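# Move shelf board from cart onto wall brackets

## Task

Take the shelf board off the cart (the cart is free to roll) and set it level across both wall brackets, then slide it rearward until it meets the wall. Release it and back the robot away. The robot must stay upright and must not be left leaning, or the task fails.

## Robot and tools

ROBOT. A Rainbow Robotics RB-Y1: a base with two drive wheels and two rear casters (0.66 m long, 0.58 m wide, front edge 0.10 m ahead of the wheel axle), a torso whose lower leg folds at ankle, knee and hip, a head, and two seven-joint arms, each with a parallel gripper. The base only drives straight and turns in place; it never slides sideways. A bent leg can reach past the base's front edge.

FRAMES. The base frame sits on the floor midway between the drive wheels: x forward, y to the left, z up. The result reports chest, left_hand and right_hand in this frame. A hand's point is the spot between its finger pads; its fingers point along its -z axis and close along its x axis. Printed hand positions may be off, more so with the arm stretched. The odometry frame is where the base frame was at the scene's start; base_odometry counts wheel rotation only, so slip shows up as travel. Heading runs -3.142 to 3.142, left positive.

execute_actions. Argument "actions" is a list holding one action or nothing (empty just reports state and images). Optional "cameras": a list from head_camera, left_wrist_camera, right_wrist_camera, all; omitted, null or ["all"] gives every camera, [] gives none. An action may contain:
- "base": exactly one of {"translate_m": d}, an offset in metres from where the base last reported itself, forward positive, -3 to 3; or {"rotate_rad": d}, a turn offset in radians, left (counter-clockwise seen from above) positive, -3.2 to 3.2. A base move needing over 8.667 s is refused.
- "joints": one object mapping joint names to absolute targets (not offsets). Torso: torso_squat_rad 0 to 1.2 (higher lowers a level chest), torso_shift_rad -0.3 to 0.6 (positive pushes hips forward), torso_pitch_rad -0.2 to 1.4 (positive leans forward), torso_yaw_rad -1.5 to 1.5 (positive left). Per arm, prefix left_ or right_: shoulder_pitch_rad -2.356 to 2.356 (negative raises the arm forward); shoulder_roll_rad 0 to 3.141 on the left, -3.141 to 0 on the right (both lift the arm outward); shoulder_yaw_rad -2.094 to 2.094; elbow_rad -2.617 to 0.01 (negative bends); forearm_roll_rad -3.141 to 3.141; wrist_pitch_rad -1.57 to 1.919 (negative tips the hand forward); hand_roll_rad -2.705 to 2.705; gripper_m 0 to 0.1 metres of opening between pads. Yaw and roll signs are the same on both arms. Head: head_pan_rad -0.523 to 0.523 (left positive, relative to chest), head_tilt_rad -0.35 to 1.57 (positive looks down). Joints count as reached within ±0.02 (grippers ±0.004).
- "speeds": caps for this action only, translate_m 0.05 to 0.4 m/s, rotate_rad 0.1 to 1.509 rad/s (defaults are the maxima).
- "min_time_s": 0.1 to 8, the shortest duration for each arm and head motion.
Motions start together. Parts you omit may keep driving toward older targets. Unknown keys or out-of-range numbers reject the whole call. Any single action runs at most 15 s. Joint top speeds: arms 1 rad/s (wrist-area joints 1.5), head 1.5, squat and pitch 0.3, shift 0.15, yaw 0.6, grippers 0.1 m/s.

Torso joints must also satisfy: squat + shift <= 1.52; squat - shift + pitch <= 1.57; shift + 0.5 pitch - 0.4 squat <= 0.7; shift + 0.3 pitch - 0.5 squat <= 0.39. Breaking one leaves the commanded torso joints partway, marked off_target.

wait: "seconds" 0 to 10; nothing new is commanded and the same state and images come back.
zoom_image: "camera" plus "region" [x0, y0, x1, y1] in pixels of that camera's most recent full image, top-left origin, at most 504 by 504. head_camera is 896x504; wrist cameras are 644x364.
finished_scene: "scene" integer; ends the scene for good, so the board must already be placed and released.

RESULTS. base_status and joint_status tell how each motion ended: done; off_target (resting short, may still push); time_out; contact_stop (arm or torso met firm resistance); stopped_with_arm (torso halted because an arm hit); limit_stop_at_own_body (a guard halted it before self-contact; move arm and torso apart); limit_stop_at_motor_heat. A stop within the torso group or one arm's group halts that whole group and clears its targets. "joint command not followed" with a "cause:" line means an arm's targets were withheld by the self/arm-collision check; joints say not_followed and may be retried later; grippers still act. on_its_own lists uncommanded joints, with "held at" giving the held target. A "pictures" line names cameras in image order. A reported stop cancels the remaining calls in that reply.

GRIPPING. To hold, command an opening at least 0.005 m narrower than the object; off_target then is expected.

CAUTIONS. Never let the arms strike or squeeze each other, fingers included. The base keeps pushing if it drives into furniture, and the torso can shove the robot backward when the leg meets something. Each arm carries 3 kg at most; heavy loads held far forward can tip the robot with nothing stopping it. Hitting a joint's load limit (shoulders 63, elbow 32.4, wrist-area joints 22.5 N m, load weight included) freezes the robot 10 s. Holding weight heats motors: a MOTOR HOT warning appears from 65 °C and at 80 °C the arm brakes lock until cooled; resend targets afterward. After a stop, retreat in a separate action, arms before torso. If both hands grip one object and the torso reports contact_stop as soon as it moves with nothing in the way, resend every arm joint at its current joint_positions value, then the torso command. Avoid drops, slips, slamming and hard shoves; an occasional disturbance may nudge loose items. The robot holds its last command while you think.

Each tool is called after "Call:" as a command line: name --argument value for each argument, lists and objects as JSON in quotes; but a table of rows of numbers goes row by row, as --pt "numbers of a row", without its own name.

## Session

Call:
execute_actions --actions '[]'

Scene clock: 0.00 s.
base_odometry: x=+0.000 y=+0.000 heading=+0.000 (m, m, rad; odometry frame)
base_status: not commanded
joint_positions: torso_squat_rad=+0.350 torso_shift_rad=+0.000 torso_pitch_rad=+0.000 torso_yaw_rad=-0.001 left_shoulder_pitch_rad=+0.001 left_shoulder_roll_rad=+0.037 left_shoulder_yaw_rad=-0.023 left_elbow_rad=-0.177 left_forearm_roll_rad=+0.014 left_wrist_pitch_rad=-0.047 left_hand_roll_rad=-0.002 left_gripper_m=+0.100 right_shoulder_pitch_rad=+0.002 right_shoulder_roll_rad=-0.042 right_shoulder_yaw_rad=+0.012 right_elbow_rad=-0.280 right_forearm_roll_rad=+0.005 right_wrist_pitch_rad=-0.044 right_hand_roll_rad=-0.030 right_gripper_m=+0.099 head_pan_rad=+0.000 head_tilt_rad=+0.400
joint_status: not commanded
chest: x=-0.2280 y=+0.0001 z=+1.2475 quat_wxyz=(+1.000, +0.000, +0.000, +0.000) (m; base frame)
left_hand: x=-0.1318 y=+0.2456 z=+0.5696 quat_wxyz=(+0.994, +0.016, -0.111, -0.008) (m; base frame)
right_hand: x=-0.0844 y=-0.2499 z=+0.5788 quat_wxyz=(+0.987, -0.018, -0.160, -0.004) (m; base frame)
pictures: head_camera, left_wrist_camera, right_wrist_camera
Images, in order (width x height): head_camera 896x504, left_wrist_camera 644x364, right_wrist_camera 644x364.

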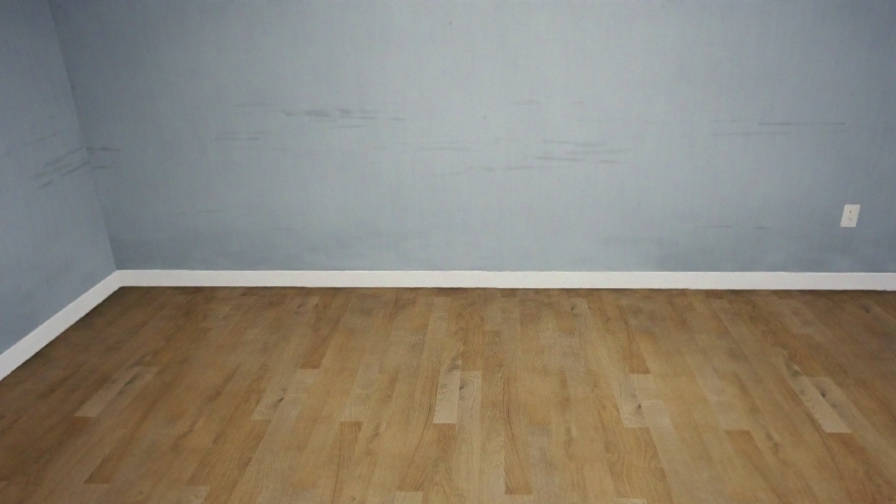

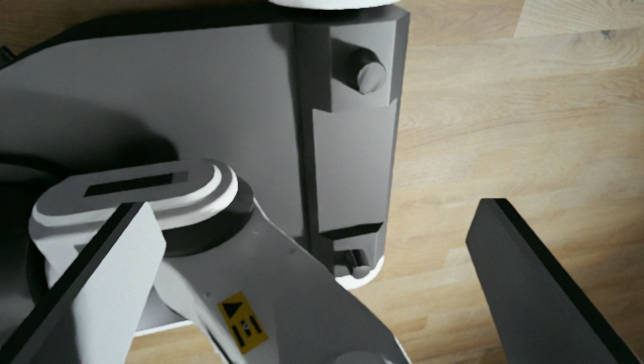

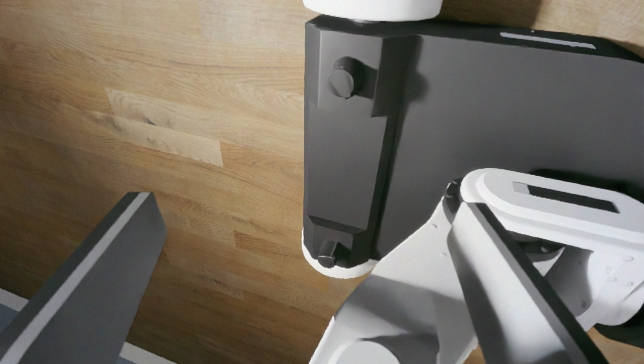

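Call:
execute_actions --actions '[{"joints":{"head_pan_rad":-0.52,"head_tilt_rad":0.3},"base":{"rotate_rad":-0.8}}]' --cameras '["head_camera"]'

Scene clock: 6.53 s.
base_odometry: x=+0.000 y=+0.000 heading=-0.800 (m, m, rad; odometry frame)
base_status: done
joint_positions: torso_squat_rad=+0.350 torso_shift_rad=+0.000 torso_pitch_rad=+0.000 torso_yaw_rad=-0.001 left_shoulder_pitch_rad=+0.001 left_shoulder_roll_rad=+0.037 left_shoulder_yaw_rad=-0.023 left_elbow_rad=-0.177 left_forearm_roll_rad=+0.014 left_wrist_pitch_rad=-0.047 left_hand_roll_rad=-0.002 left_gripper_m=+0.100 right_shoulder_pitch_rad=+0.002 right_shoulder_roll_rad=-0.042 right_shoulder_yaw_rad=+0.012 right_elbow_rad=-0.280 right_forearm_roll_rad=+0.005 right_wrist_pitch_rad=-0.044 right_hand_roll_rad=-0.030 right_gripper_m=+0.099 head_pan_rad=-0.520 head_tilt_rad=+0.300
joint_status: all done
chest: x=-0.2280 y=+0.0001 z=+1.2475 quat_wxyz=(+1.000, +0.000, +0.000, +0.000) (m; base frame)
left_hand: x=-0.1318 y=+0.2456 z=+0.5696 quat_wxyz=(+0.994, +0.016, -0.111, -0.008) (m; base frame)
right_hand: x=-0.0844 y=-0.2499 z=+0.5788 quat_wxyz=(+0.987, -0.018, -0.160, -0.004) (m; base frame)
pictures: head_camera
camera_calibration (this result's frames):
head_camera: T_world_to_cam=[[-0.45823, -0.888398, -0.0278333, -0.058608], [-0.243223, 0.155449, -0.957433, 1.3921], [0.854908, -0.431955, -0.28731, 0.539785], [0, 0, 0, 1]] pos_world=[-0.149733, -0.0353045, 1.4863]
Images, in order (width x height): head_camera 896x504.

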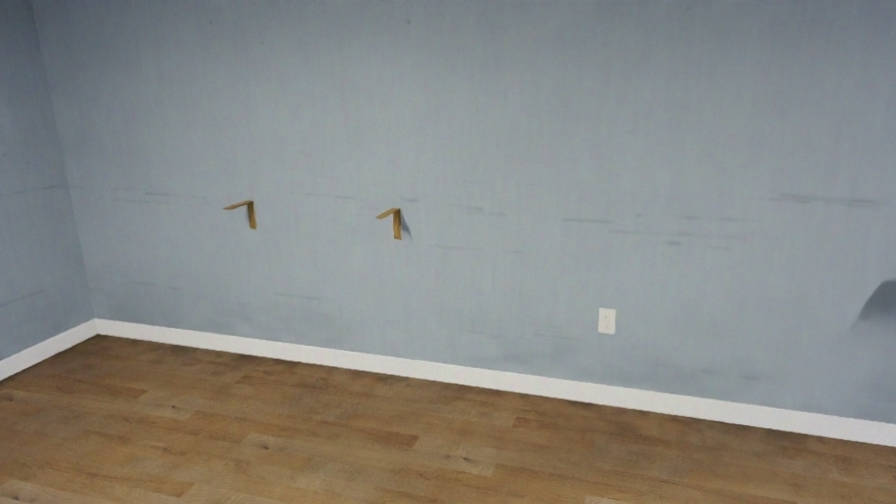

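Call:
execute_actions --actions '[{"joints":{"head_pan_rad":-0.52,"head_tilt_rad":0.45},"base":{"rotate_rad":-0.75}}]' --cameras '["head_camera"]'

Scene clock: 12.87 s.
base_odometry: x=+0.000 y=+0.000 heading=-1.549 (m, m, rad; odometry frame)
base_status: done
joint_positions: torso_squat_rad=+0.350 torso_shift_rad=+0.000 torso_pitch_rad=+0.000 torso_yaw_rad=-0.001 left_shoulder_pitch_rad=+0.001 left_shoulder_roll_rad=+0.037 left_shoulder_yaw_rad=-0.023 left_elbow_rad=-0.177 left_forearm_roll_rad=+0.014 left_wrist_pitch_rad=-0.047 left_hand_roll_rad=-0.002 left_gripper_m=+0.100 right_shoulder_pitch_rad=+0.002 right_shoulder_roll_rad=-0.042 right_shoulder_yaw_rad=+0.012 right_elbow_rad=-0.280 right_forearm_roll_rad=+0.005 right_wrist_pitch_rad=-0.044 right_hand_roll_rad=-0.030 right_gripper_m=+0.099 head_pan_rad=-0.520 head_tilt_rad=+0.450
joint_status: all done
chest: x=-0.2280 y=+0.0001 z=+1.2475 quat_wxyz=(+1.000, +0.000, +0.000, +0.000) (m; base frame)
left_hand: x=-0.1318 y=+0.2456 z=+0.5696 quat_wxyz=(+0.994, +0.016, -0.111, -0.008) (m; base frame)
right_hand: x=-0.0844 y=-0.2499 z=+0.5788 quat_wxyz=(+0.987, -0.018, -0.160, -0.004) (m; base frame)
pictures: head_camera
camera_calibration (this result's frames):
head_camera: T_world_to_cam=[[-0.462339, -0.886044, -0.0341839, -0.0502614], [-0.364471, 0.225043, -0.903613, 1.2892], [0.808334, -0.405317, -0.426984, 0.732381], [0, 0, 0, 1]] pos_world=[-0.145368, -0.0378145, 1.47594]
Images, in order (width x height): head_camera 896x504.

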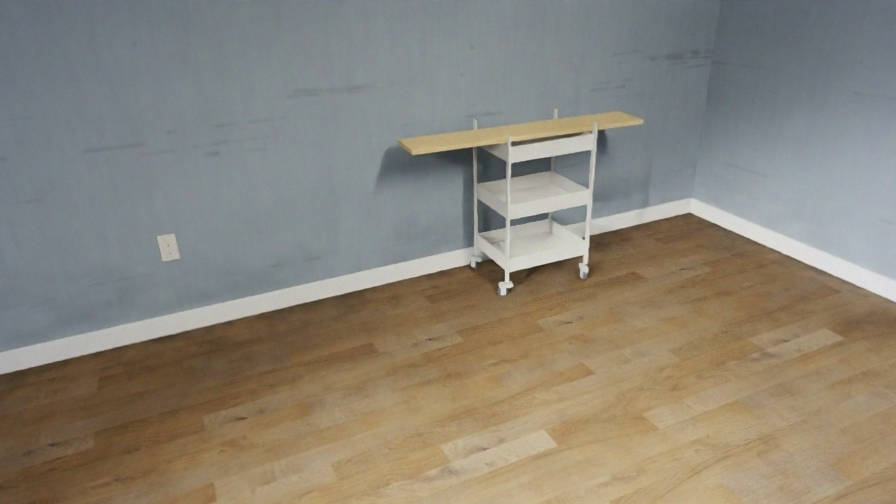

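Call:
execute_actions --actions '[{"joints":{"head_pan_rad":0.3,"head_tilt_rad":0.5,"left_shoulder_pitch_rad":0,"left_shoulder_roll_rad":0.02,"left_shoulder_yaw_rad":0.2,"left_elbow_rad":-1.25,"left_forearm_roll_rad":0,"left_wrist_pitch_rad":-0.32,"left_hand_roll_rad":0,"right_shoulder_pitch_rad":0,"right_shoulder_roll_rad":-0.02,"right_shoulder_yaw_rad":-0.2,"right_elbow_rad":-1.25,"right_forearm_roll_rad":0,"right_wrist_pitch_rad":-0.32,"right_hand_roll_rad":0,"torso_squat_rad":0.8},"base":{"rotate_rad":-0.927}}]' --cameras '[]'

Call:
execute_actions --actions '[{"base":{"translate_m":2.01}}]' --cameras '[]'

Call:
execute_actions --actions '[{"base":{"rotate_rad":0.866},"joints":{"head_pan_rad":0,"head_tilt_rad":0.6}}]'

Scene clock: 115.07 s.
base_odometry: x=+0.000 y=+0.001 heading=-2.476 (m, m, rad; odometry frame)
base_status: done
joint_positions: torso_squat_rad=+0.800 torso_shift_rad=+0.000 torso_pitch_rad=+0.000 torso_yaw_rad=-0.001 left_shoulder_pitch_rad=+0.000 left_shoulder_roll_rad=+0.020 left_shoulder_yaw_rad=+0.200 left_elbow_rad=-1.250 left_forearm_roll_rad=+0.000 left_wrist_pitch_rad=-0.320 left_hand_roll_rad=+0.000 left_gripper_m=+0.100 right_shoulder_pitch_rad=+0.000 right_shoulder_roll_rad=-0.020 right_shoulder_yaw_rad=-0.200 right_elbow_rad=-1.250 right_forearm_roll_rad=+0.000 right_wrist_pitch_rad=-0.320 right_hand_roll_rad=+0.000 right_gripper_m=+0.099 head_pan_rad=+0.300 head_tilt_rad=+0.500
joint_status: all done
chest: x=-0.2281 y=+0.0001 z=+1.0776 quat_wxyz=(+1.000, +0.000, +0.000, +0.000) (m; base frame)
left_hand: x=+0.2571 y=+0.3256 z=+0.7733 quat_wxyz=(+0.703, +0.077, -0.704, +0.063) (m; base frame)
right_hand: x=+0.2566 y=-0.3264 z=+0.7735 quat_wxyz=(+0.703, -0.078, -0.704, -0.064) (m; base frame)
pictures: none
No camera images: the call's "cameras" was empty. Leave "cameras" out to get every camera's image.

Scene clock: 121.50 s.
base_odometry: x=-1.582 y=-1.240 heading=-2.477 (m, m, rad; odometry frame)
base_status: done
joint_positions: torso_squat_rad=+0.800 torso_shift_rad=+0.000 torso_pitch_rad=+0.000 torso_yaw_rad=-0.001 left_shoulder_pitch_rad=+0.000 left_shoulder_roll_rad=+0.020 left_shoulder_yaw_rad=+0.200 left_elbow_rad=-1.250 left_forearm_roll_rad=+0.000 left_wrist_pitch_rad=-0.320 left_hand_roll_rad=+0.000 left_gripper_m=+0.100 right_shoulder_pitch_rad=+0.000 right_shoulder_roll_rad=-0.020 right_shoulder_yaw_rad=-0.200 right_elbow_rad=-1.250 right_forearm_roll_rad=+0.000 right_wrist_pitch_rad=-0.320 right_hand_roll_rad=+0.000 right_gripper_m=+0.099 head_pan_rad=+0.300 head_tilt_rad=+0.500
joint_status: not commanded
chest: x=-0.2279 y=+0.0001 z=+1.0776 quat_wxyz=(+1.000, +0.000, +0.000, +0.000) (m; base frame)
left_hand: x=+0.2572 y=+0.3256 z=+0.7732 quat_wxyz=(+0.703, +0.077, -0.704, +0.063) (m; base frame)
right_hand: x=+0.2566 y=-0.3264 z=+0.7734 quat_wxyz=(+0.703, -0.078, -0.704, -0.064) (m; base frame)
pictures: none
No camera images: the call's "cameras" was empty. Leave "cameras" out to get every camera's image.

Scene clock: 124.57 s.
base_odometry: x=-1.582 y=-1.240 heading=-1.611 (m, m, rad; odometry frame)
base_status: done
joint_positions: torso_squat_rad=+0.800 torso_shift_rad=+0.000 torso_pitch_rad=+0.000 torso_yaw_rad=-0.001 left_shoulder_pitch_rad=+0.000 left_shoulder_roll_rad=+0.020 left_shoulder_yaw_rad=+0.200 left_elbow_rad=-1.250 left_forearm_roll_rad=+0.000 left_wrist_pitch_rad=-0.320 left_hand_roll_rad=+0.000 left_gripper_m=+0.100 right_shoulder_pitch_rad=+0.000 right_shoulder_roll_rad=-0.020 right_shoulder_yaw_rad=-0.200 right_elbow_rad=-1.250 right_forearm_roll_rad=+0.000 right_wrist_pitch_rad=-0.320 right_hand_roll_rad=+0.000 right_gripper_m=+0.099 head_pan_rad=+0.000 head_tilt_rad=+0.600
joint_status: all done
chest: x=-0.2279 y=+0.0001 z=+1.0776 quat_wxyz=(+1.000, +0.000, +0.000, +0.000) (m; base frame)
left_hand: x=+0.2572 y=+0.3256 z=+0.7732 quat_wxyz=(+0.703, +0.077, -0.704, +0.063) (m; base frame)
right_hand: x=+0.2566 y=-0.3264 z=+0.7734 quat_wxyz=(+0.703, -0.078, -0.704, -0.064) (m; base frame)
pictures: head_camera, left_wrist_camera, right_wrist_camera
camera_calibration (this result's frames):
head_camera: T_world_to_cam=[[0.0334012, -0.998644, -0.0399307, 0.0533508], [-0.558593, 0.0144771, -0.829316, 1.00086], [0.828769, 0.0500051, -0.557352, 0.830459], [0, 0, 0, 1]] pos_world=[-0.13097, -0.00273831, 1.29501]
left_wrist_camera: T_world_to_cam=[[-0.0181612, -0.0292363, 0.999408, -0.76104], [-0.448866, -0.892941, -0.0342786, 0.462802], [0.893414, -0.449223, 0.00309372, -0.000218534], [0, 0, 0, 1]] pos_world=[0.19411, 0.390907, 0.776454]
right_wrist_camera: T_world_to_cam=[[-0.0200957, -0.0687661, -0.99743, 0.747856], [-0.45885, 0.886996, -0.0519078, 0.478117], [0.888286, 0.456628, -0.0493782, 0.040852], [0, 0, 0, 1]] pos_world=[0.198124, -0.391315, 0.772769]
Images, in order (width x height): head_camera 896x504, left_wrist_camera 644x364, right_wrist_camera 644x364.

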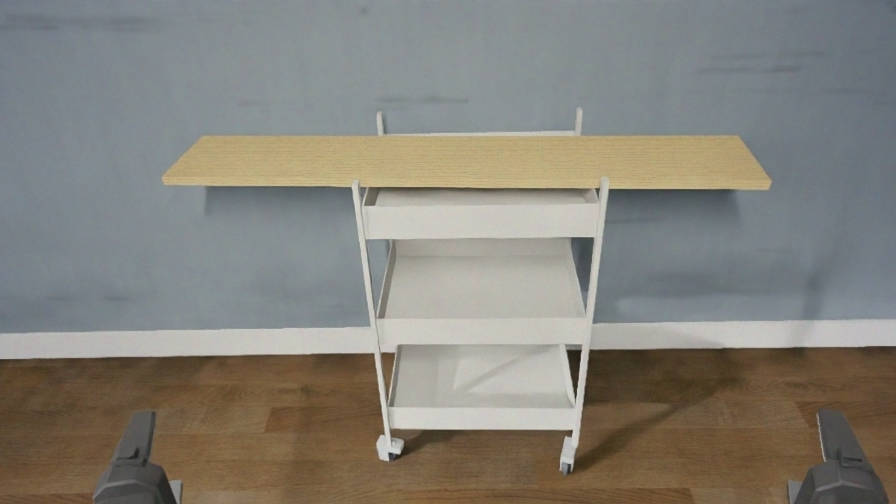

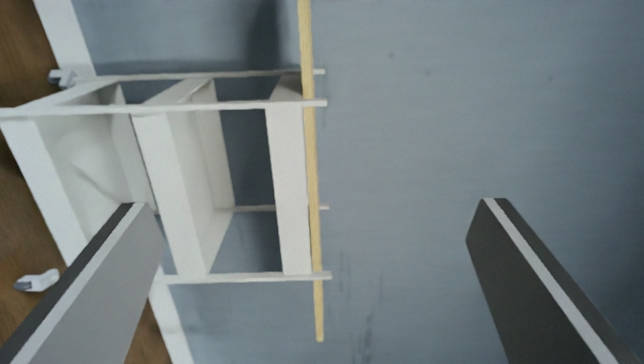

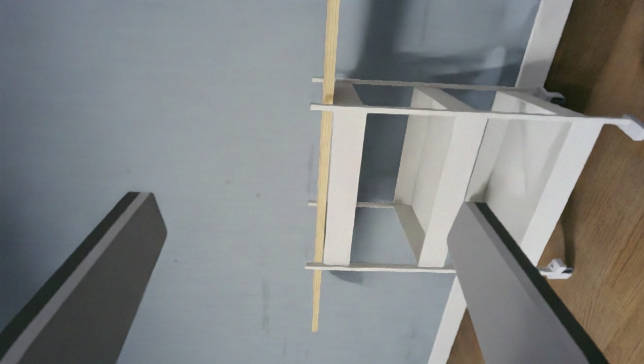

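Call:
execute_actions --actions '[{"base":{"translate_m":0.52},"joints":{"torso_yaw_rad":-0.055,"torso_squat_rad":0.83,"left_shoulder_yaw_rad":0.29,"right_shoulder_yaw_rad":-0.11,"head_tilt_rad":0.95}}]'

Scene clock: 162.07 s.
base_odometry: x=-1.602 y=-1.760 heading=-1.610 (m, m, rad; odometry frame)
base_status: done
joint_positions: torso_squat_rad=+0.830 torso_shift_rad=+0.000 torso_pitch_rad=+0.000 torso_yaw_rad=-0.055 left_shoulder_pitch_rad=+0.000 left_shoulder_roll_rad=+0.020 left_shoulder_yaw_rad=+0.290 left_elbow_rad=-1.250 left_forearm_roll_rad=+0.000 left_wrist_pitch_rad=-0.320 left_hand_roll_rad=+0.000 left_gripper_m=+0.100 right_shoulder_pitch_rad=+0.000 right_shoulder_roll_rad=-0.020 right_shoulder_yaw_rad=-0.110 right_elbow_rad=-1.250 right_forearm_roll_rad=+0.000 right_wrist_pitch_rad=-0.320 right_hand_roll_rad=+0.000 right_gripper_m=+0.099 head_pan_rad=+0.000 head_tilt_rad=+0.950
joint_status: all done
chest: x=-0.2280 y=+0.0001 z=+1.0623 quat_wxyz=(+1.000, +0.000, +0.000, -0.028) (m; base frame)
left_hand: x=+0.2657 y=+0.3425 z=+0.7588 quat_wxyz=(+0.701, +0.090, -0.703, +0.076) (m; base frame)
right_hand: x=+0.2474 y=-0.3088 z=+0.7572 quat_wxyz=(+0.705, -0.066, -0.704, -0.051) (m; base frame)
pictures: head_camera, left_wrist_camera, right_wrist_camera
camera_calibration (this result's frames):
head_camera: T_world_to_cam=[[-0.0365718, -0.998119, -0.0491989, 0.0488583], [-0.807087, 0.0585322, -0.587524, 0.631808], [0.589298, 0.018221, -0.80771, 1.08875], [0, 0, 0, 1]] pos_world=[-0.129889, -0.00805292, 1.253]
left_wrist_camera: T_world_to_cam=[[-0.0188947, -0.0298051, 0.999377, -0.74555], [-0.416593, -0.90842, -0.0349687, 0.478489], [0.908897, -0.416995, 0.00474775, -0.0165839], [0, 0, 0, 1]] pos_world=[0.200321, 0.405532, 0.761897]
right_wrist_camera: T_world_to_cam=[[-0.0195785, -0.0692437, -0.997408, 0.732396], [-0.490038, 0.87022, -0.0507948, 0.459113], [0.871481, 0.487773, -0.0509697, 0.0551451], [0, 0, 0, 1]] pos_world=[0.191264, -0.375714, 0.756628]
Images, in order (width x height): head_camera 896x504, left_wrist_camera 644x364, right_wrist_camera 644x364.

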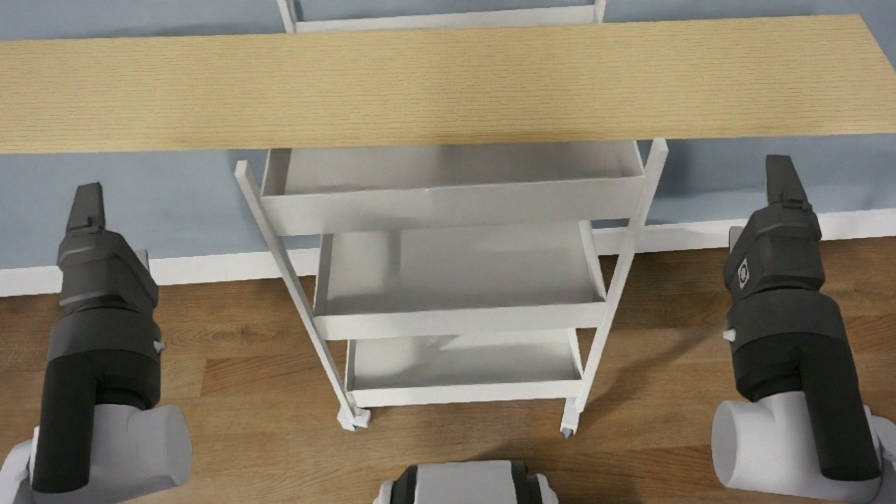

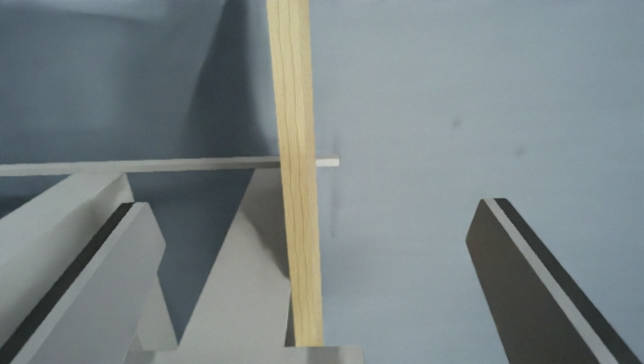

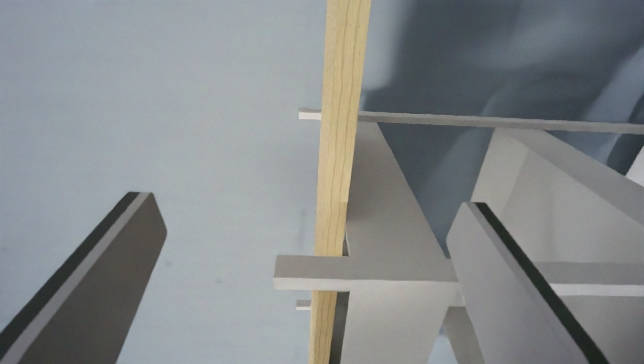

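Call:
execute_actions --actions '[{"base":{"translate_m":0.135},"joints":{"torso_squat_rad":0.855,"head_tilt_rad":1.1},"speeds":{"translate_m":0.1}}]'

Scene clock: 186.03 s.
base_odometry: x=-1.607 y=-1.895 heading=-1.609 (m, m, rad; odometry frame)
base_status: done
joint_positions: torso_squat_rad=+0.855 torso_shift_rad=+0.000 torso_pitch_rad=+0.000 torso_yaw_rad=-0.055 left_shoulder_pitch_rad=+0.000 left_shoulder_roll_rad=+0.020 left_shoulder_yaw_rad=+0.290 left_elbow_rad=-1.250 left_forearm_roll_rad=+0.000 left_wrist_pitch_rad=-0.320 left_hand_roll_rad=+0.000 left_gripper_m=+0.100 right_shoulder_pitch_rad=+0.000 right_shoulder_roll_rad=-0.020 right_shoulder_yaw_rad=-0.110 right_elbow_rad=-1.250 right_forearm_roll_rad=+0.000 right_wrist_pitch_rad=-0.320 right_hand_roll_rad=+0.000 right_gripper_m=+0.099 head_pan_rad=+0.000 head_tilt_rad=+1.100
joint_status: all done
chest: x=-0.2280 y=+0.0001 z=+1.0493 quat_wxyz=(+1.000, +0.000, +0.000, -0.028) (m; base frame)
left_hand: x=+0.2657 y=+0.3425 z=+0.7457 quat_wxyz=(+0.701, +0.090, -0.703, +0.076) (m; base frame)
right_hand: x=+0.2474 y=-0.3088 z=+0.7441 quat_wxyz=(+0.705, -0.066, -0.704, -0.051) (m; base frame)
pictures: head_camera, left_wrist_camera, right_wrist_camera
camera_calibration (this result's frames):
head_camera: T_world_to_cam=[[-0.0441737, -0.997701, -0.0513877, 0.0493843], [-0.885663, 0.0629083, -0.460047, 0.448675], [0.462222, 0.0251903, -0.886406, 1.15037], [0, 0, 0, 1]] pos_world=[-0.132171, -0.00793277, 1.22865]
left_wrist_camera: T_world_to_cam=[[-0.0188792, -0.0298055, 0.999377, -0.732493], [-0.416562, -0.908435, -0.0349625, 0.478027], [0.908911, -0.416963, 0.00473464, -0.0164939], [0, 0, 0, 1]] pos_world=[0.200291, 0.405547, 0.748828]
right_wrist_camera: T_world_to_cam=[[-0.0195553, -0.0692434, -0.997408, 0.719372], [-0.490044, 0.870216, -0.0508054, 0.45845], [0.871478, 0.487781, -0.0509497, 0.0544732], [0, 0, 0, 1]] pos_world=[0.191256, -0.37571, 0.743575]
Images, in order (width x height): head_camera 896x504, left_wrist_camera 644x364, right_wrist_camera 644x364.

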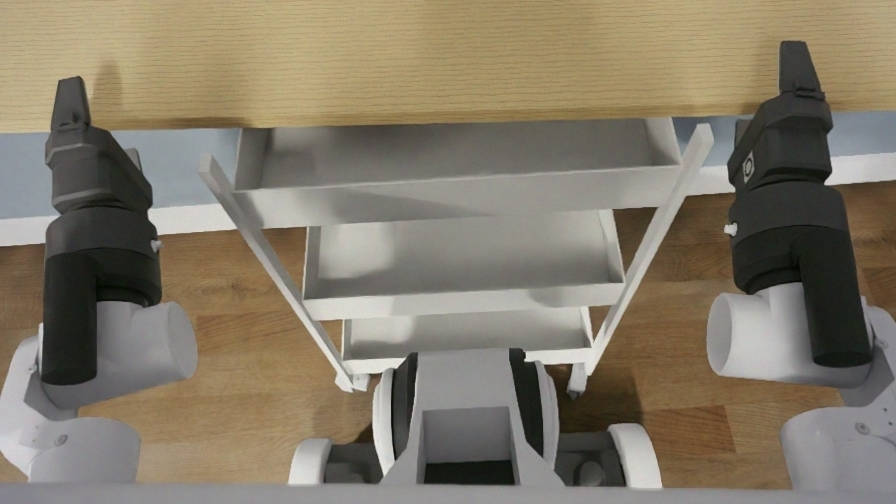

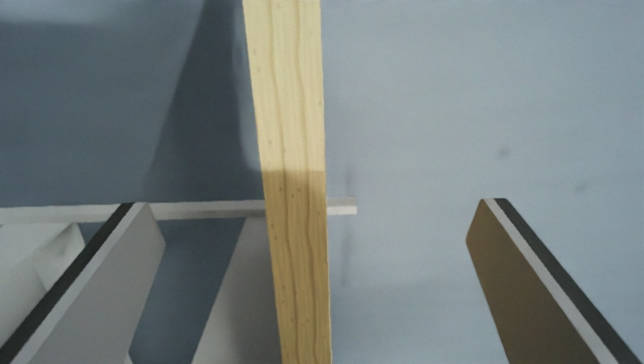

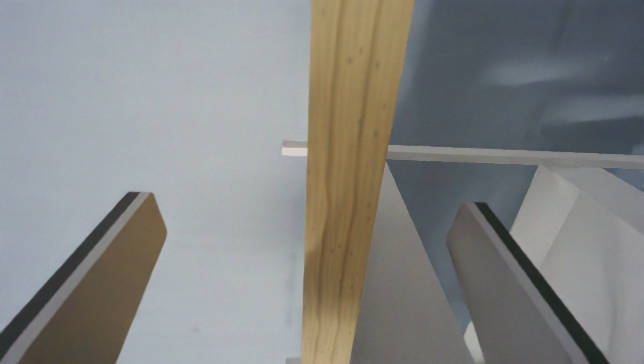

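Call:
execute_actions --actions '[{"base":{"translate_m":0.04},"joints":{"torso_squat_rad":0.876,"torso_yaw_rad":-0.08,"head_tilt_rad":1.0},"speeds":{"translate_m":0.05}}]'

Scene clock: 206.20 s.
base_odometry: x=-1.609 y=-1.935 heading=-1.608 (m, m, rad; odometry frame)
base_status: done
joint_positions: torso_squat_rad=+0.876 torso_shift_rad=+0.000 torso_pitch_rad=+0.000 torso_yaw_rad=-0.080 left_shoulder_pitch_rad=+0.000 left_shoulder_roll_rad=+0.020 left_shoulder_yaw_rad=+0.290 left_elbow_rad=-1.250 left_forearm_roll_rad=+0.000 left_wrist_pitch_rad=-0.320 left_hand_roll_rad=+0.000 left_gripper_m=+0.100 right_shoulder_pitch_rad=+0.000 right_shoulder_roll_rad=-0.020 right_shoulder_yaw_rad=-0.110 right_elbow_rad=-1.250 right_forearm_roll_rad=+0.000 right_wrist_pitch_rad=-0.320 right_hand_roll_rad=+0.000 right_gripper_m=+0.099 head_pan_rad=+0.000 head_tilt_rad=+1.000
joint_status: all done
chest: x=-0.2280 y=+0.0001 z=+1.0381 quat_wxyz=(+0.999, +0.000, +0.000, -0.040) (m; base frame)
left_hand: x=+0.2741 y=+0.3301 z=+0.7345 quat_wxyz=(+0.702, +0.081, -0.704, +0.067) (m; base frame)
right_hand: x=+0.2396 y=-0.3205 z=+0.7330 quat_wxyz=(+0.704, -0.074, -0.704, -0.060) (m; base frame)
pictures: head_camera, left_wrist_camera, right_wrist_camera
camera_calibration (this result's frames):
head_camera: T_world_to_cam=[[-0.0639615, -0.996697, -0.0500483, 0.0425284], [-0.833638, 0.0809319, -0.54635, 0.56113], [0.548595, 0.00677683, -0.836061, 1.09591], [0, 0, 0, 1]] pos_world=[-0.130711, -0.0104521, 1.22495]
left_wrist_camera: T_world_to_cam=[[-0.0196723, -0.0293078, 0.999377, -0.721485], [-0.439067, -0.897773, -0.0349711, 0.472511], [0.898239, -0.439482, 0.00479318, -0.0189367], [0, 0, 0, 1]] pos_world=[0.210281, 0.394741, 0.737651]
right_wrist_camera: T_world_to_cam=[[-0.0212175, -0.0687499, -0.997408, 0.707828], [-0.468228, 0.882143, -0.0508444, 0.462885], [0.883353, 0.465936, -0.0509075, 0.0565815], [0, 0, 0, 1]] pos_world=[0.181773, -0.386032, 0.732409]
Images, in order (width x height): head_camera 896x504, left_wrist_camera 644x364, right_wrist_camera 644x364.

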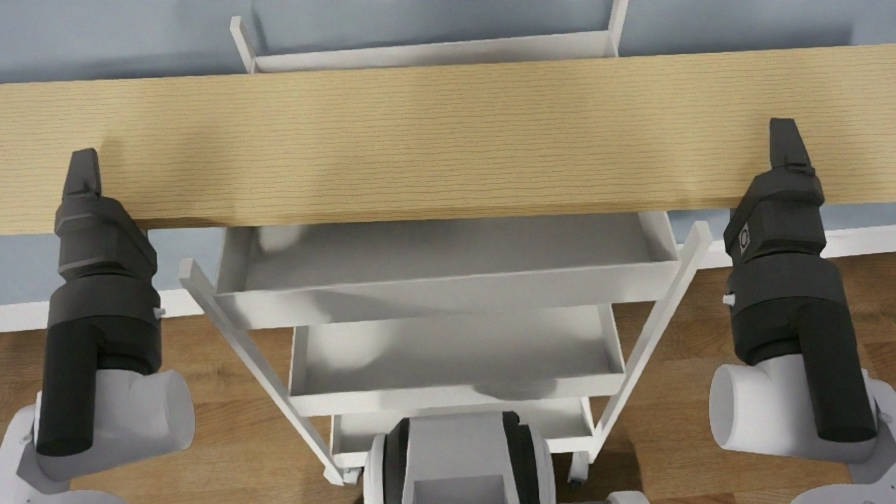

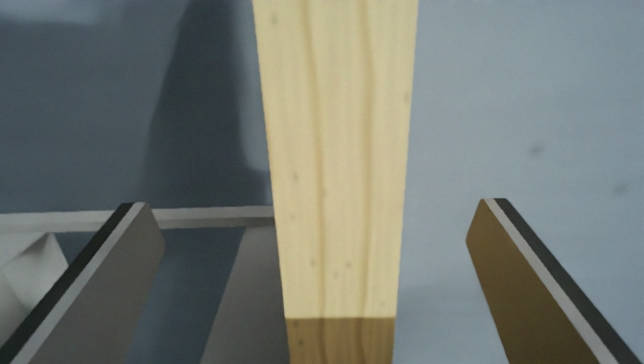

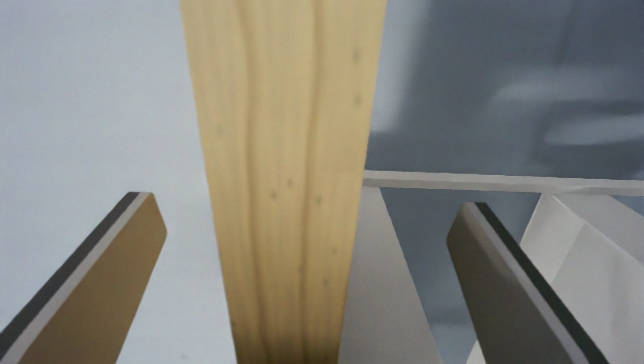

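Centered. Close.

Call:
execute_actions --actions '[{"joints":{"left_gripper_m":0.005,"right_gripper_m":0.005}}]' --cameras '[]'

Call:
execute_actions --actions '[{"joints":{"torso_squat_rad":0.7,"head_tilt_rad":0.85}}]'

Scene clock: 211.30 s.
base_odometry: x=-1.609 y=-1.935 heading=-1.608 (m, m, rad; odometry frame)
base_status: not commanded
joint_positions: torso_squat_rad=+0.876 torso_shift_rad=-0.001 torso_pitch_rad=-0.001 torso_yaw_rad=-0.080 left_shoulder_pitch_rad=-0.003 left_shoulder_roll_rad=+0.021 left_shoulder_yaw_rad=+0.290 left_elbow_rad=-1.254 left_forearm_roll_rad=+0.000 left_wrist_pitch_rad=-0.321 left_hand_roll_rad=+0.000 left_gripper_m=+0.019 right_shoulder_pitch_rad=-0.001 right_shoulder_roll_rad=-0.020 right_shoulder_yaw_rad=-0.110 right_elbow_rad=-1.252 right_forearm_roll_rad=+0.000 right_wrist_pitch_rad=-0.321 right_hand_roll_rad=+0.000 right_gripper_m=+0.017 head_pan_rad=+0.000 head_tilt_rad=+1.000
joint_status: left_gripper_m off_target (ended at +0.019, target +0.005); right_gripper_m off_target (ended at +0.017, target +0.005)
chest: x=-0.2286 y=+0.0001 z=+1.0381 quat_wxyz=(+0.999, +0.000, +0.000, -0.040) (m; base frame)
left_hand: x=+0.2752 y=+0.3299 z=+0.7383 quat_wxyz=(+0.699, +0.081, -0.707, +0.067) (m; base frame)
right_hand: x=+0.2401 y=-0.3204 z=+0.7354 quat_wxyz=(+0.702, -0.074, -0.706, -0.060) (m; base frame)
pictures: none
No camera images: the call's "cameras" was empty. Leave "cameras" out to get every camera's image.

Scene clock: 212.67 s.
base_odometry: x=-1.609 y=-1.935 heading=-1.608 (m, m, rad; odometry frame)
base_status: not commanded
joint_positions: torso_squat_rad=+0.700 torso_shift_rad=+0.000 torso_pitch_rad=+0.001 torso_yaw_rad=-0.080 left_shoulder_pitch_rad=+0.001 left_shoulder_roll_rad=+0.020 left_shoulder_yaw_rad=+0.290 left_elbow_rad=-1.249 left_forearm_roll_rad=+0.000 left_wrist_pitch_rad=-0.319 left_hand_roll_rad=+0.000 left_gripper_m=+0.019 right_shoulder_pitch_rad=+0.001 right_shoulder_roll_rad=-0.020 right_shoulder_yaw_rad=-0.110 right_elbow_rad=-1.248 right_forearm_roll_rad=+0.000 right_wrist_pitch_rad=-0.319 right_hand_roll_rad=+0.000 right_gripper_m=+0.017 head_pan_rad=+0.000 head_tilt_rad=+0.850
joint_status: all done
chest: x=-0.2275 y=+0.0001 z=+1.1254 quat_wxyz=(+0.999, +0.000, +0.001, -0.040) (m; base frame)
left_hand: x=+0.2736 y=+0.3301 z=+0.8200 quat_wxyz=(+0.704, +0.081, -0.703, +0.068) (m; base frame)
right_hand: x=+0.2391 y=-0.3207 z=+0.8183 quat_wxyz=(+0.706, -0.074, -0.702, -0.060) (m; base frame)
pictures: head_camera, left_wrist_camera, right_wrist_camera
camera_calibration (this result's frames):
head_camera: T_world_to_cam=[[-0.0566692, -0.99728, -0.0471227, 0.0445113], [-0.74349, 0.0736547, -0.664678, 0.784648], [0.666341, -0.0026315, -0.745642, 1.07284], [0, 0, 0, 1]] pos_world=[-0.128978, -0.0105797, 1.32359]
left_wrist_camera: T_world_to_cam=[[-0.0156426, -0.0282541, 0.999478, -0.808411], [-0.438742, -0.898034, -0.032253, 0.473103], [0.898477, -0.439018, 0.00165129, -0.0165574], [0, 0, 0, 1]] pos_world=[0.209801, 0.394753, 0.823276]
right_wrist_camera: T_world_to_cam=[[-0.0257155, -0.0681845, -0.997341, 0.79414], [-0.468054, 0.882381, -0.0482568, 0.465084], [0.883326, 0.465568, -0.0546049, 0.0643476], [0, 0, 0, 1]] pos_world=[0.181266, -0.386192, 0.817986]
Images, in order (width x height): head_camera 896x504, left_wrist_camera 644x364, right_wrist_camera 644x364.

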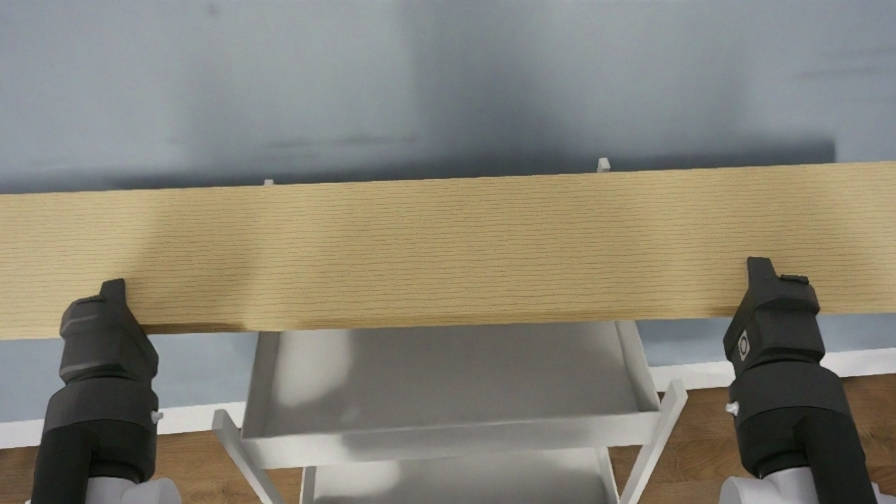

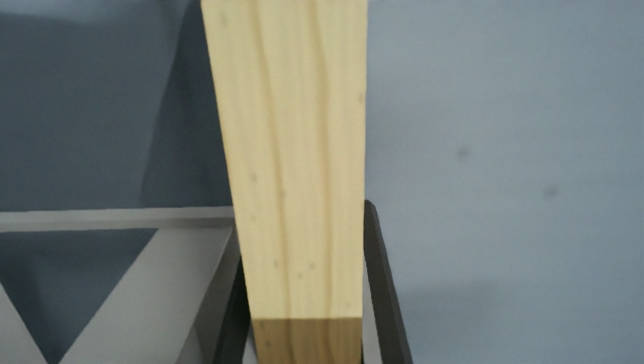

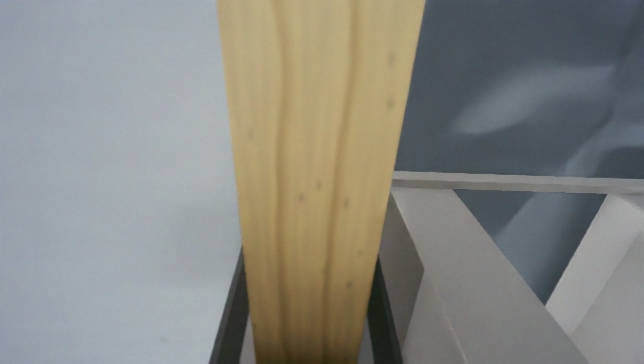

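Call:
execute_actions --actions '[{"base":{"translate_m":-0.75},"joints":{"torso_squat_rad":0.55,"head_tilt_rad":0.6}}]' --cameras '[]'

Call:
execute_actions --actions '[{"base":{"rotate_rad":1.52},"joints":{"torso_yaw_rad":-0.025},"speeds":{"rotate_rad":0.8}}]' --cameras '["head_camera"]'

Call:
execute_actions --actions '[{"base":{"translate_m":2.93}}]' --cameras '[]'

Call:
execute_actions --actions '[{"base":{"rotate_rad":-1.52},"speeds":{"rotate_rad":0.8}}]'

Scene clock: 243.10 s.
base_odometry: x=-1.581 y=-1.185 heading=-1.607 (m, m, rad; odometry frame)
base_status: done
joint_positions: torso_squat_rad=+0.550 torso_shift_rad=+0.000 torso_pitch_rad=+0.001 torso_yaw_rad=-0.080 left_shoulder_pitch_rad=+0.001 left_shoulder_roll_rad=+0.020 left_shoulder_yaw_rad=+0.290 left_elbow_rad=-1.248 left_forearm_roll_rad=+0.000 left_wrist_pitch_rad=-0.319 left_hand_roll_rad=+0.000 left_gripper_m=+0.019 right_shoulder_pitch_rad=+0.001 right_shoulder_roll_rad=-0.020 right_shoulder_yaw_rad=-0.110 right_elbow_rad=-1.248 right_forearm_roll_rad=+0.000 right_wrist_pitch_rad=-0.319 right_hand_roll_rad=+0.000 right_gripper_m=+0.017 head_pan_rad=+0.000 head_tilt_rad=+0.600
joint_status: all done
chest: x=-0.2276 y=+0.0001 z=+1.1867 quat_wxyz=(+0.999, +0.000, +0.001, -0.040) (m; base frame)
left_hand: x=+0.2734 y=+0.3301 z=+0.8812 quat_wxyz=(+0.704, +0.081, -0.703, +0.068) (m; base frame)
right_hand: x=+0.2390 y=-0.3207 z=+0.8796 quat_wxyz=(+0.706, -0.074, -0.702, -0.060) (m; base frame)
pictures: none
No camera images: the call's "cameras" was empty. Leave "cameras" out to get every camera's image.

Scene clock: 246.97 s.
base_odometry: x=-1.581 y=-1.185 heading=-0.087 (m, m, rad; odometry frame)
base_status: done
joint_positions: torso_squat_rad=+0.550 torso_shift_rad=+0.000 torso_pitch_rad=+0.001 torso_yaw_rad=-0.025 left_shoulder_pitch_rad=+0.001 left_shoulder_roll_rad=+0.019 left_shoulder_yaw_rad=+0.290 left_elbow_rad=-1.248 left_forearm_roll_rad=+0.000 left_wrist_pitch_rad=-0.319 left_hand_roll_rad=+0.000 left_gripper_m=+0.019 right_shoulder_pitch_rad=+0.002 right_shoulder_roll_rad=-0.020 right_shoulder_yaw_rad=-0.110 right_elbow_rad=-1.248 right_forearm_roll_rad=+0.000 right_wrist_pitch_rad=-0.319 right_hand_roll_rad=+0.000 right_gripper_m=+0.017 head_pan_rad=+0.000 head_tilt_rad=+0.600
joint_status: all done
chest: x=-0.2276 y=+0.0002 z=+1.1867 quat_wxyz=(+1.000, +0.000, +0.001, -0.012) (m; base frame)
left_hand: x=+0.2545 y=+0.3572 z=+0.8812 quat_wxyz=(+0.702, +0.100, -0.700, +0.087) (m; base frame)
right_hand: x=+0.2558 y=-0.2944 z=+0.8795 quat_wxyz=(+0.707, -0.055, -0.704, -0.041) (m; base frame)
pictures: head_camera
camera_calibration (this result's frames):
head_camera: T_world_to_cam=[[0.00931103, -0.999163, -0.0398358, 0.0521579], [-0.558645, 0.0278432, -0.828939, 1.09102], [0.829354, 0.0299724, -0.557918, 0.891814], [0, 0, 0, 1]] pos_world=[-0.13062, -0.00499316, 1.40403]
Images, in order (width x height): head_camera 896x504.

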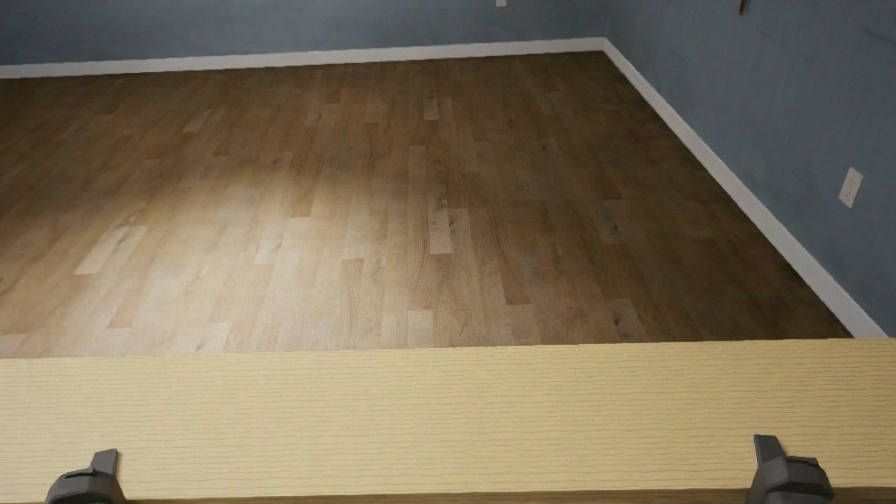

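Scene clock: 255.63 s.
base_odometry: x=+1.338 y=-1.439 heading=-0.087 (m, m, rad; odometry frame)
base_status: done
joint_positions: torso_squat_rad=+0.550 torso_shift_rad=+0.000 torso_pitch_rad=+0.001 torso_yaw_rad=-0.025 left_shoulder_pitch_rad=+0.001 left_shoulder_roll_rad=+0.019 left_shoulder_yaw_rad=+0.290 left_elbow_rad=-1.248 left_forearm_roll_rad=+0.000 left_wrist_pitch_rad=-0.319 left_hand_roll_rad=+0.000 left_gripper_m=+0.019 right_shoulder_pitch_rad=+0.002 right_shoulder_roll_rad=-0.020 right_shoulder_yaw_rad=-0.110 right_elbow_rad=-1.248 right_forearm_roll_rad=+0.000 right_wrist_pitch_rad=-0.319 right_hand_roll_rad=+0.000 right_gripper_m=+0.017 head_pan_rad=+0.000 head_tilt_rad=+0.600
joint_status: not commanded
chest: x=-0.2275 y=+0.0002 z=+1.1867 quat_wxyz=(+1.000, +0.000, +0.001, -0.012) (m; base frame)
left_hand: x=+0.2546 y=+0.3572 z=+0.8811 quat_wxyz=(+0.702, +0.100, -0.700, +0.087) (m; base frame)
right_hand: x=+0.2559 y=-0.2944 z=+0.8795 quat_wxyz=(+0.707, -0.055, -0.704, -0.041) (m; base frame)
pictures: none
No camera images: the call's "cameras" was empty. Leave "cameras" out to get every camera's image.

Scene clock: 259.47 s.
base_odometry: x=+1.338 y=-1.439 heading=-1.606 (m, m, rad; odometry frame)
base_status: done
joint_positions: torso_squat_rad=+0.550 torso_shift_rad=+0.000 torso_pitch_rad=+0.001 torso_yaw_rad=-0.025 left_shoulder_pitch_rad=+0.001 left_shoulder_roll_rad=+0.019 left_shoulder_yaw_rad=+0.290 left_elbow_rad=-1.248 left_forearm_roll_rad=+0.000 left_wrist_pitch_rad=-0.319 left_hand_roll_rad=+0.000 left_gripper_m=+0.019 right_shoulder_pitch_rad=+0.002 right_shoulder_roll_rad=-0.020 right_shoulder_yaw_rad=-0.110 right_elbow_rad=-1.248 right_forearm_roll_rad=+0.000 right_wrist_pitch_rad=-0.319 right_hand_roll_rad=+0.000 right_gripper_m=+0.017 head_pan_rad=+0.000 head_tilt_rad=+0.600
joint_status: not commanded
chest: x=-0.2275 y=+0.0001 z=+1.1867 quat_wxyz=(+1.000, +0.000, +0.001, -0.012) (m; base frame)
left_hand: x=+0.2546 y=+0.3572 z=+0.8811 quat_wxyz=(+0.702, +0.100, -0.700, +0.087) (m; base frame)
right_hand: x=+0.2559 y=-0.2945 z=+0.8795 quat_wxyz=(+0.707, -0.055, -0.704, -0.041) (m; base frame)
pictures: head_camera, left_wrist_camera, right_wrist_camera
camera_calibration (this result's frames):
head_camera: T_world_to_cam=[[0.00930113, -0.999161, -0.0398727, 0.0521667], [-0.558768, 0.0278749, -0.828855, 1.09096], [0.829272, 0.0299889, -0.558041, 0.891874], [0, 0, 0, 1]] pos_world=[-0.130497, -0.00503388, 1.40403]
left_wrist_camera: T_world_to_cam=[[-0.0136983, -0.0288654, 0.999489, -0.869369], [-0.388646, -0.920834, -0.0319203, 0.486139], [0.921285, -0.388885, 0.00139543, -0.0111717], [0, 0, 0, 1]] pos_world=[0.18732, 0.418215, 0.884459]
right_wrist_camera: T_world_to_cam=[[-0.0224293, -0.0693687, -0.997339, 0.856138], [-0.51586, 0.855333, -0.0478904, 0.456693], [0.856379, 0.513413, -0.0549691, 0.0619662], [0, 0, 0, 1]] pos_world=[0.201726, -0.363049, 0.879137]
Images, in order (width x height): head_camera 896x504, left_wrist_camera 644x364, right_wrist_camera 644x364.

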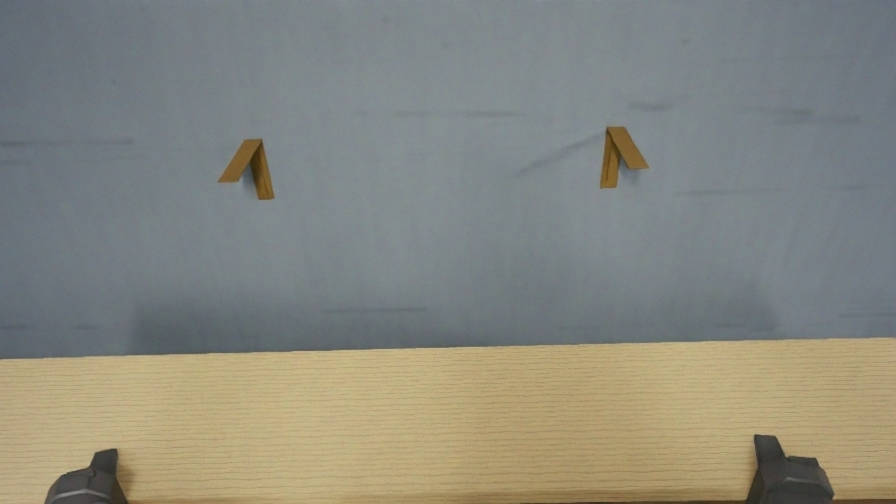

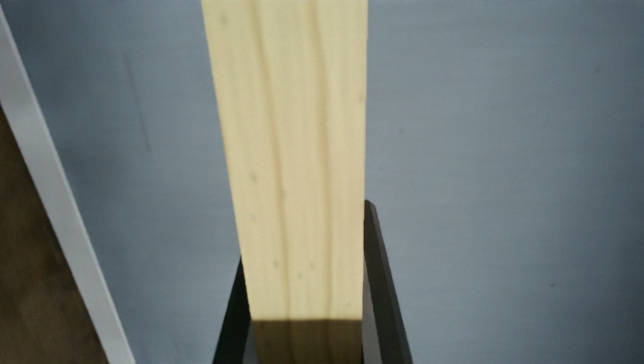

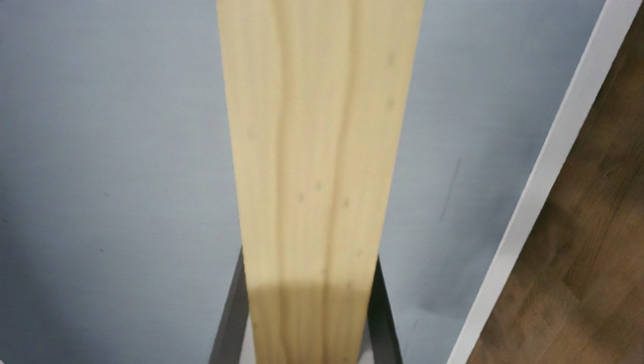

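Call:
execute_actions --actions '[{"base":{"translate_m":0.55},"joints":{"head_tilt_rad":0.75}}]'

Scene clock: 279.37 s.
base_odometry: x=+1.318 y=-1.989 heading=-1.607 (m, m, rad; odometry frame)
base_status: done
joint_positions: torso_squat_rad=+0.550 torso_shift_rad=+0.000 torso_pitch_rad=+0.001 torso_yaw_rad=-0.025 left_shoulder_pitch_rad=+0.001 left_shoulder_roll_rad=+0.019 left_shoulder_yaw_rad=+0.290 left_elbow_rad=-1.248 left_forearm_roll_rad=+0.000 left_wrist_pitch_rad=-0.319 left_hand_roll_rad=+0.000 left_gripper_m=+0.019 right_shoulder_pitch_rad=+0.002 right_shoulder_roll_rad=-0.020 right_shoulder_yaw_rad=-0.110 right_elbow_rad=-1.248 right_forearm_roll_rad=+0.000 right_wrist_pitch_rad=-0.319 right_hand_roll_rad=+0.000 right_gripper_m=+0.017 head_pan_rad=+0.000 head_tilt_rad=+0.750
joint_status: all done
chest: x=-0.2275 y=+0.0001 z=+1.1867 quat_wxyz=(+1.000, +0.000, +0.001, -0.012) (m; base frame)
left_hand: x=+0.2546 y=+0.3572 z=+0.8811 quat_wxyz=(+0.702, +0.100, -0.700, +0.087) (m; base frame)
right_hand: x=+0.2559 y=-0.2945 z=+0.8794 quat_wxyz=(+0.707, -0.055, -0.704, -0.041) (m; base frame)
pictures: head_camera, left_wrist_camera, right_wrist_camera
camera_calibration (this result's frames):
head_camera: T_world_to_cam=[[0.00289546, -0.999004, -0.0445331, 0.0573142], [-0.676313, 0.0308474, -0.735968, 0.938026], [0.736608, 0.0322493, -0.67555, 1.0358], [0, 0, 0, 1]] pos_world=[-0.128742, -0.00508219, 1.39264]
left_wrist_camera: T_world_to_cam=[[-0.0137249, -0.0288744, 0.999489, -0.869369], [-0.388651, -0.920831, -0.031939, 0.48616], [0.921283, -0.388891, 0.00141625, -0.0112022], [0, 0, 0, 1]] pos_world=[0.187335, 0.418213, 0.884468]
right_wrist_camera: T_world_to_cam=[[-0.0224707, -0.0693666, -0.997338, 0.856129], [-0.515862, 0.855333, -0.0478672, 0.456674], [0.856377, 0.513413, -0.0550036, 0.061993], [0, 0, 0, 1]] pos_world=[0.201729, -0.363049, 0.87912]
Images, in order (width x height): head_camera 896x504, left_wrist_camera 644x364, right_wrist_camera 644x364.

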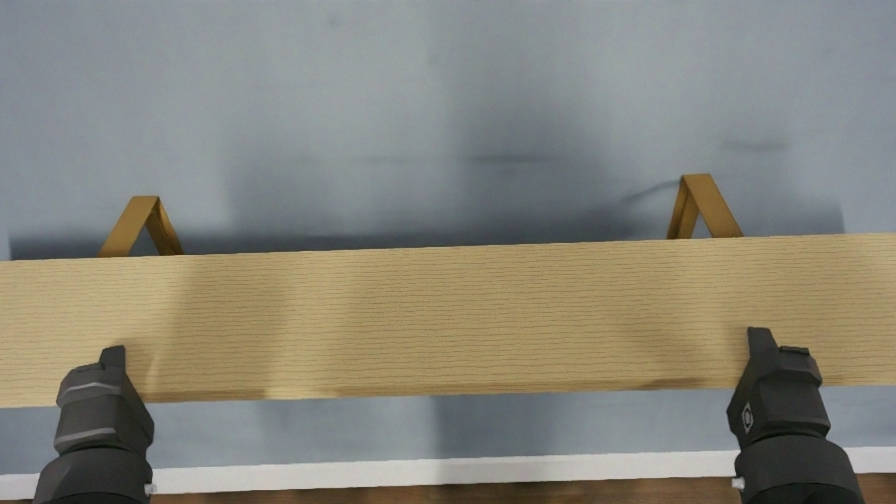

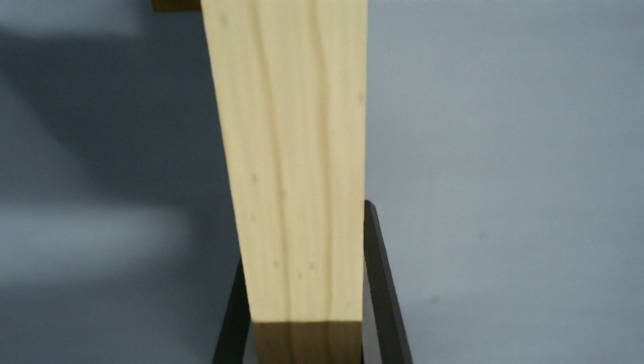

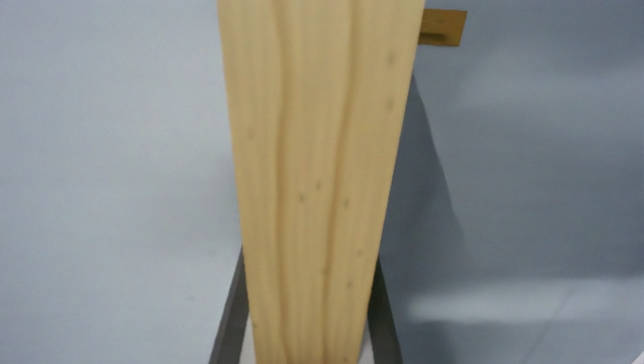

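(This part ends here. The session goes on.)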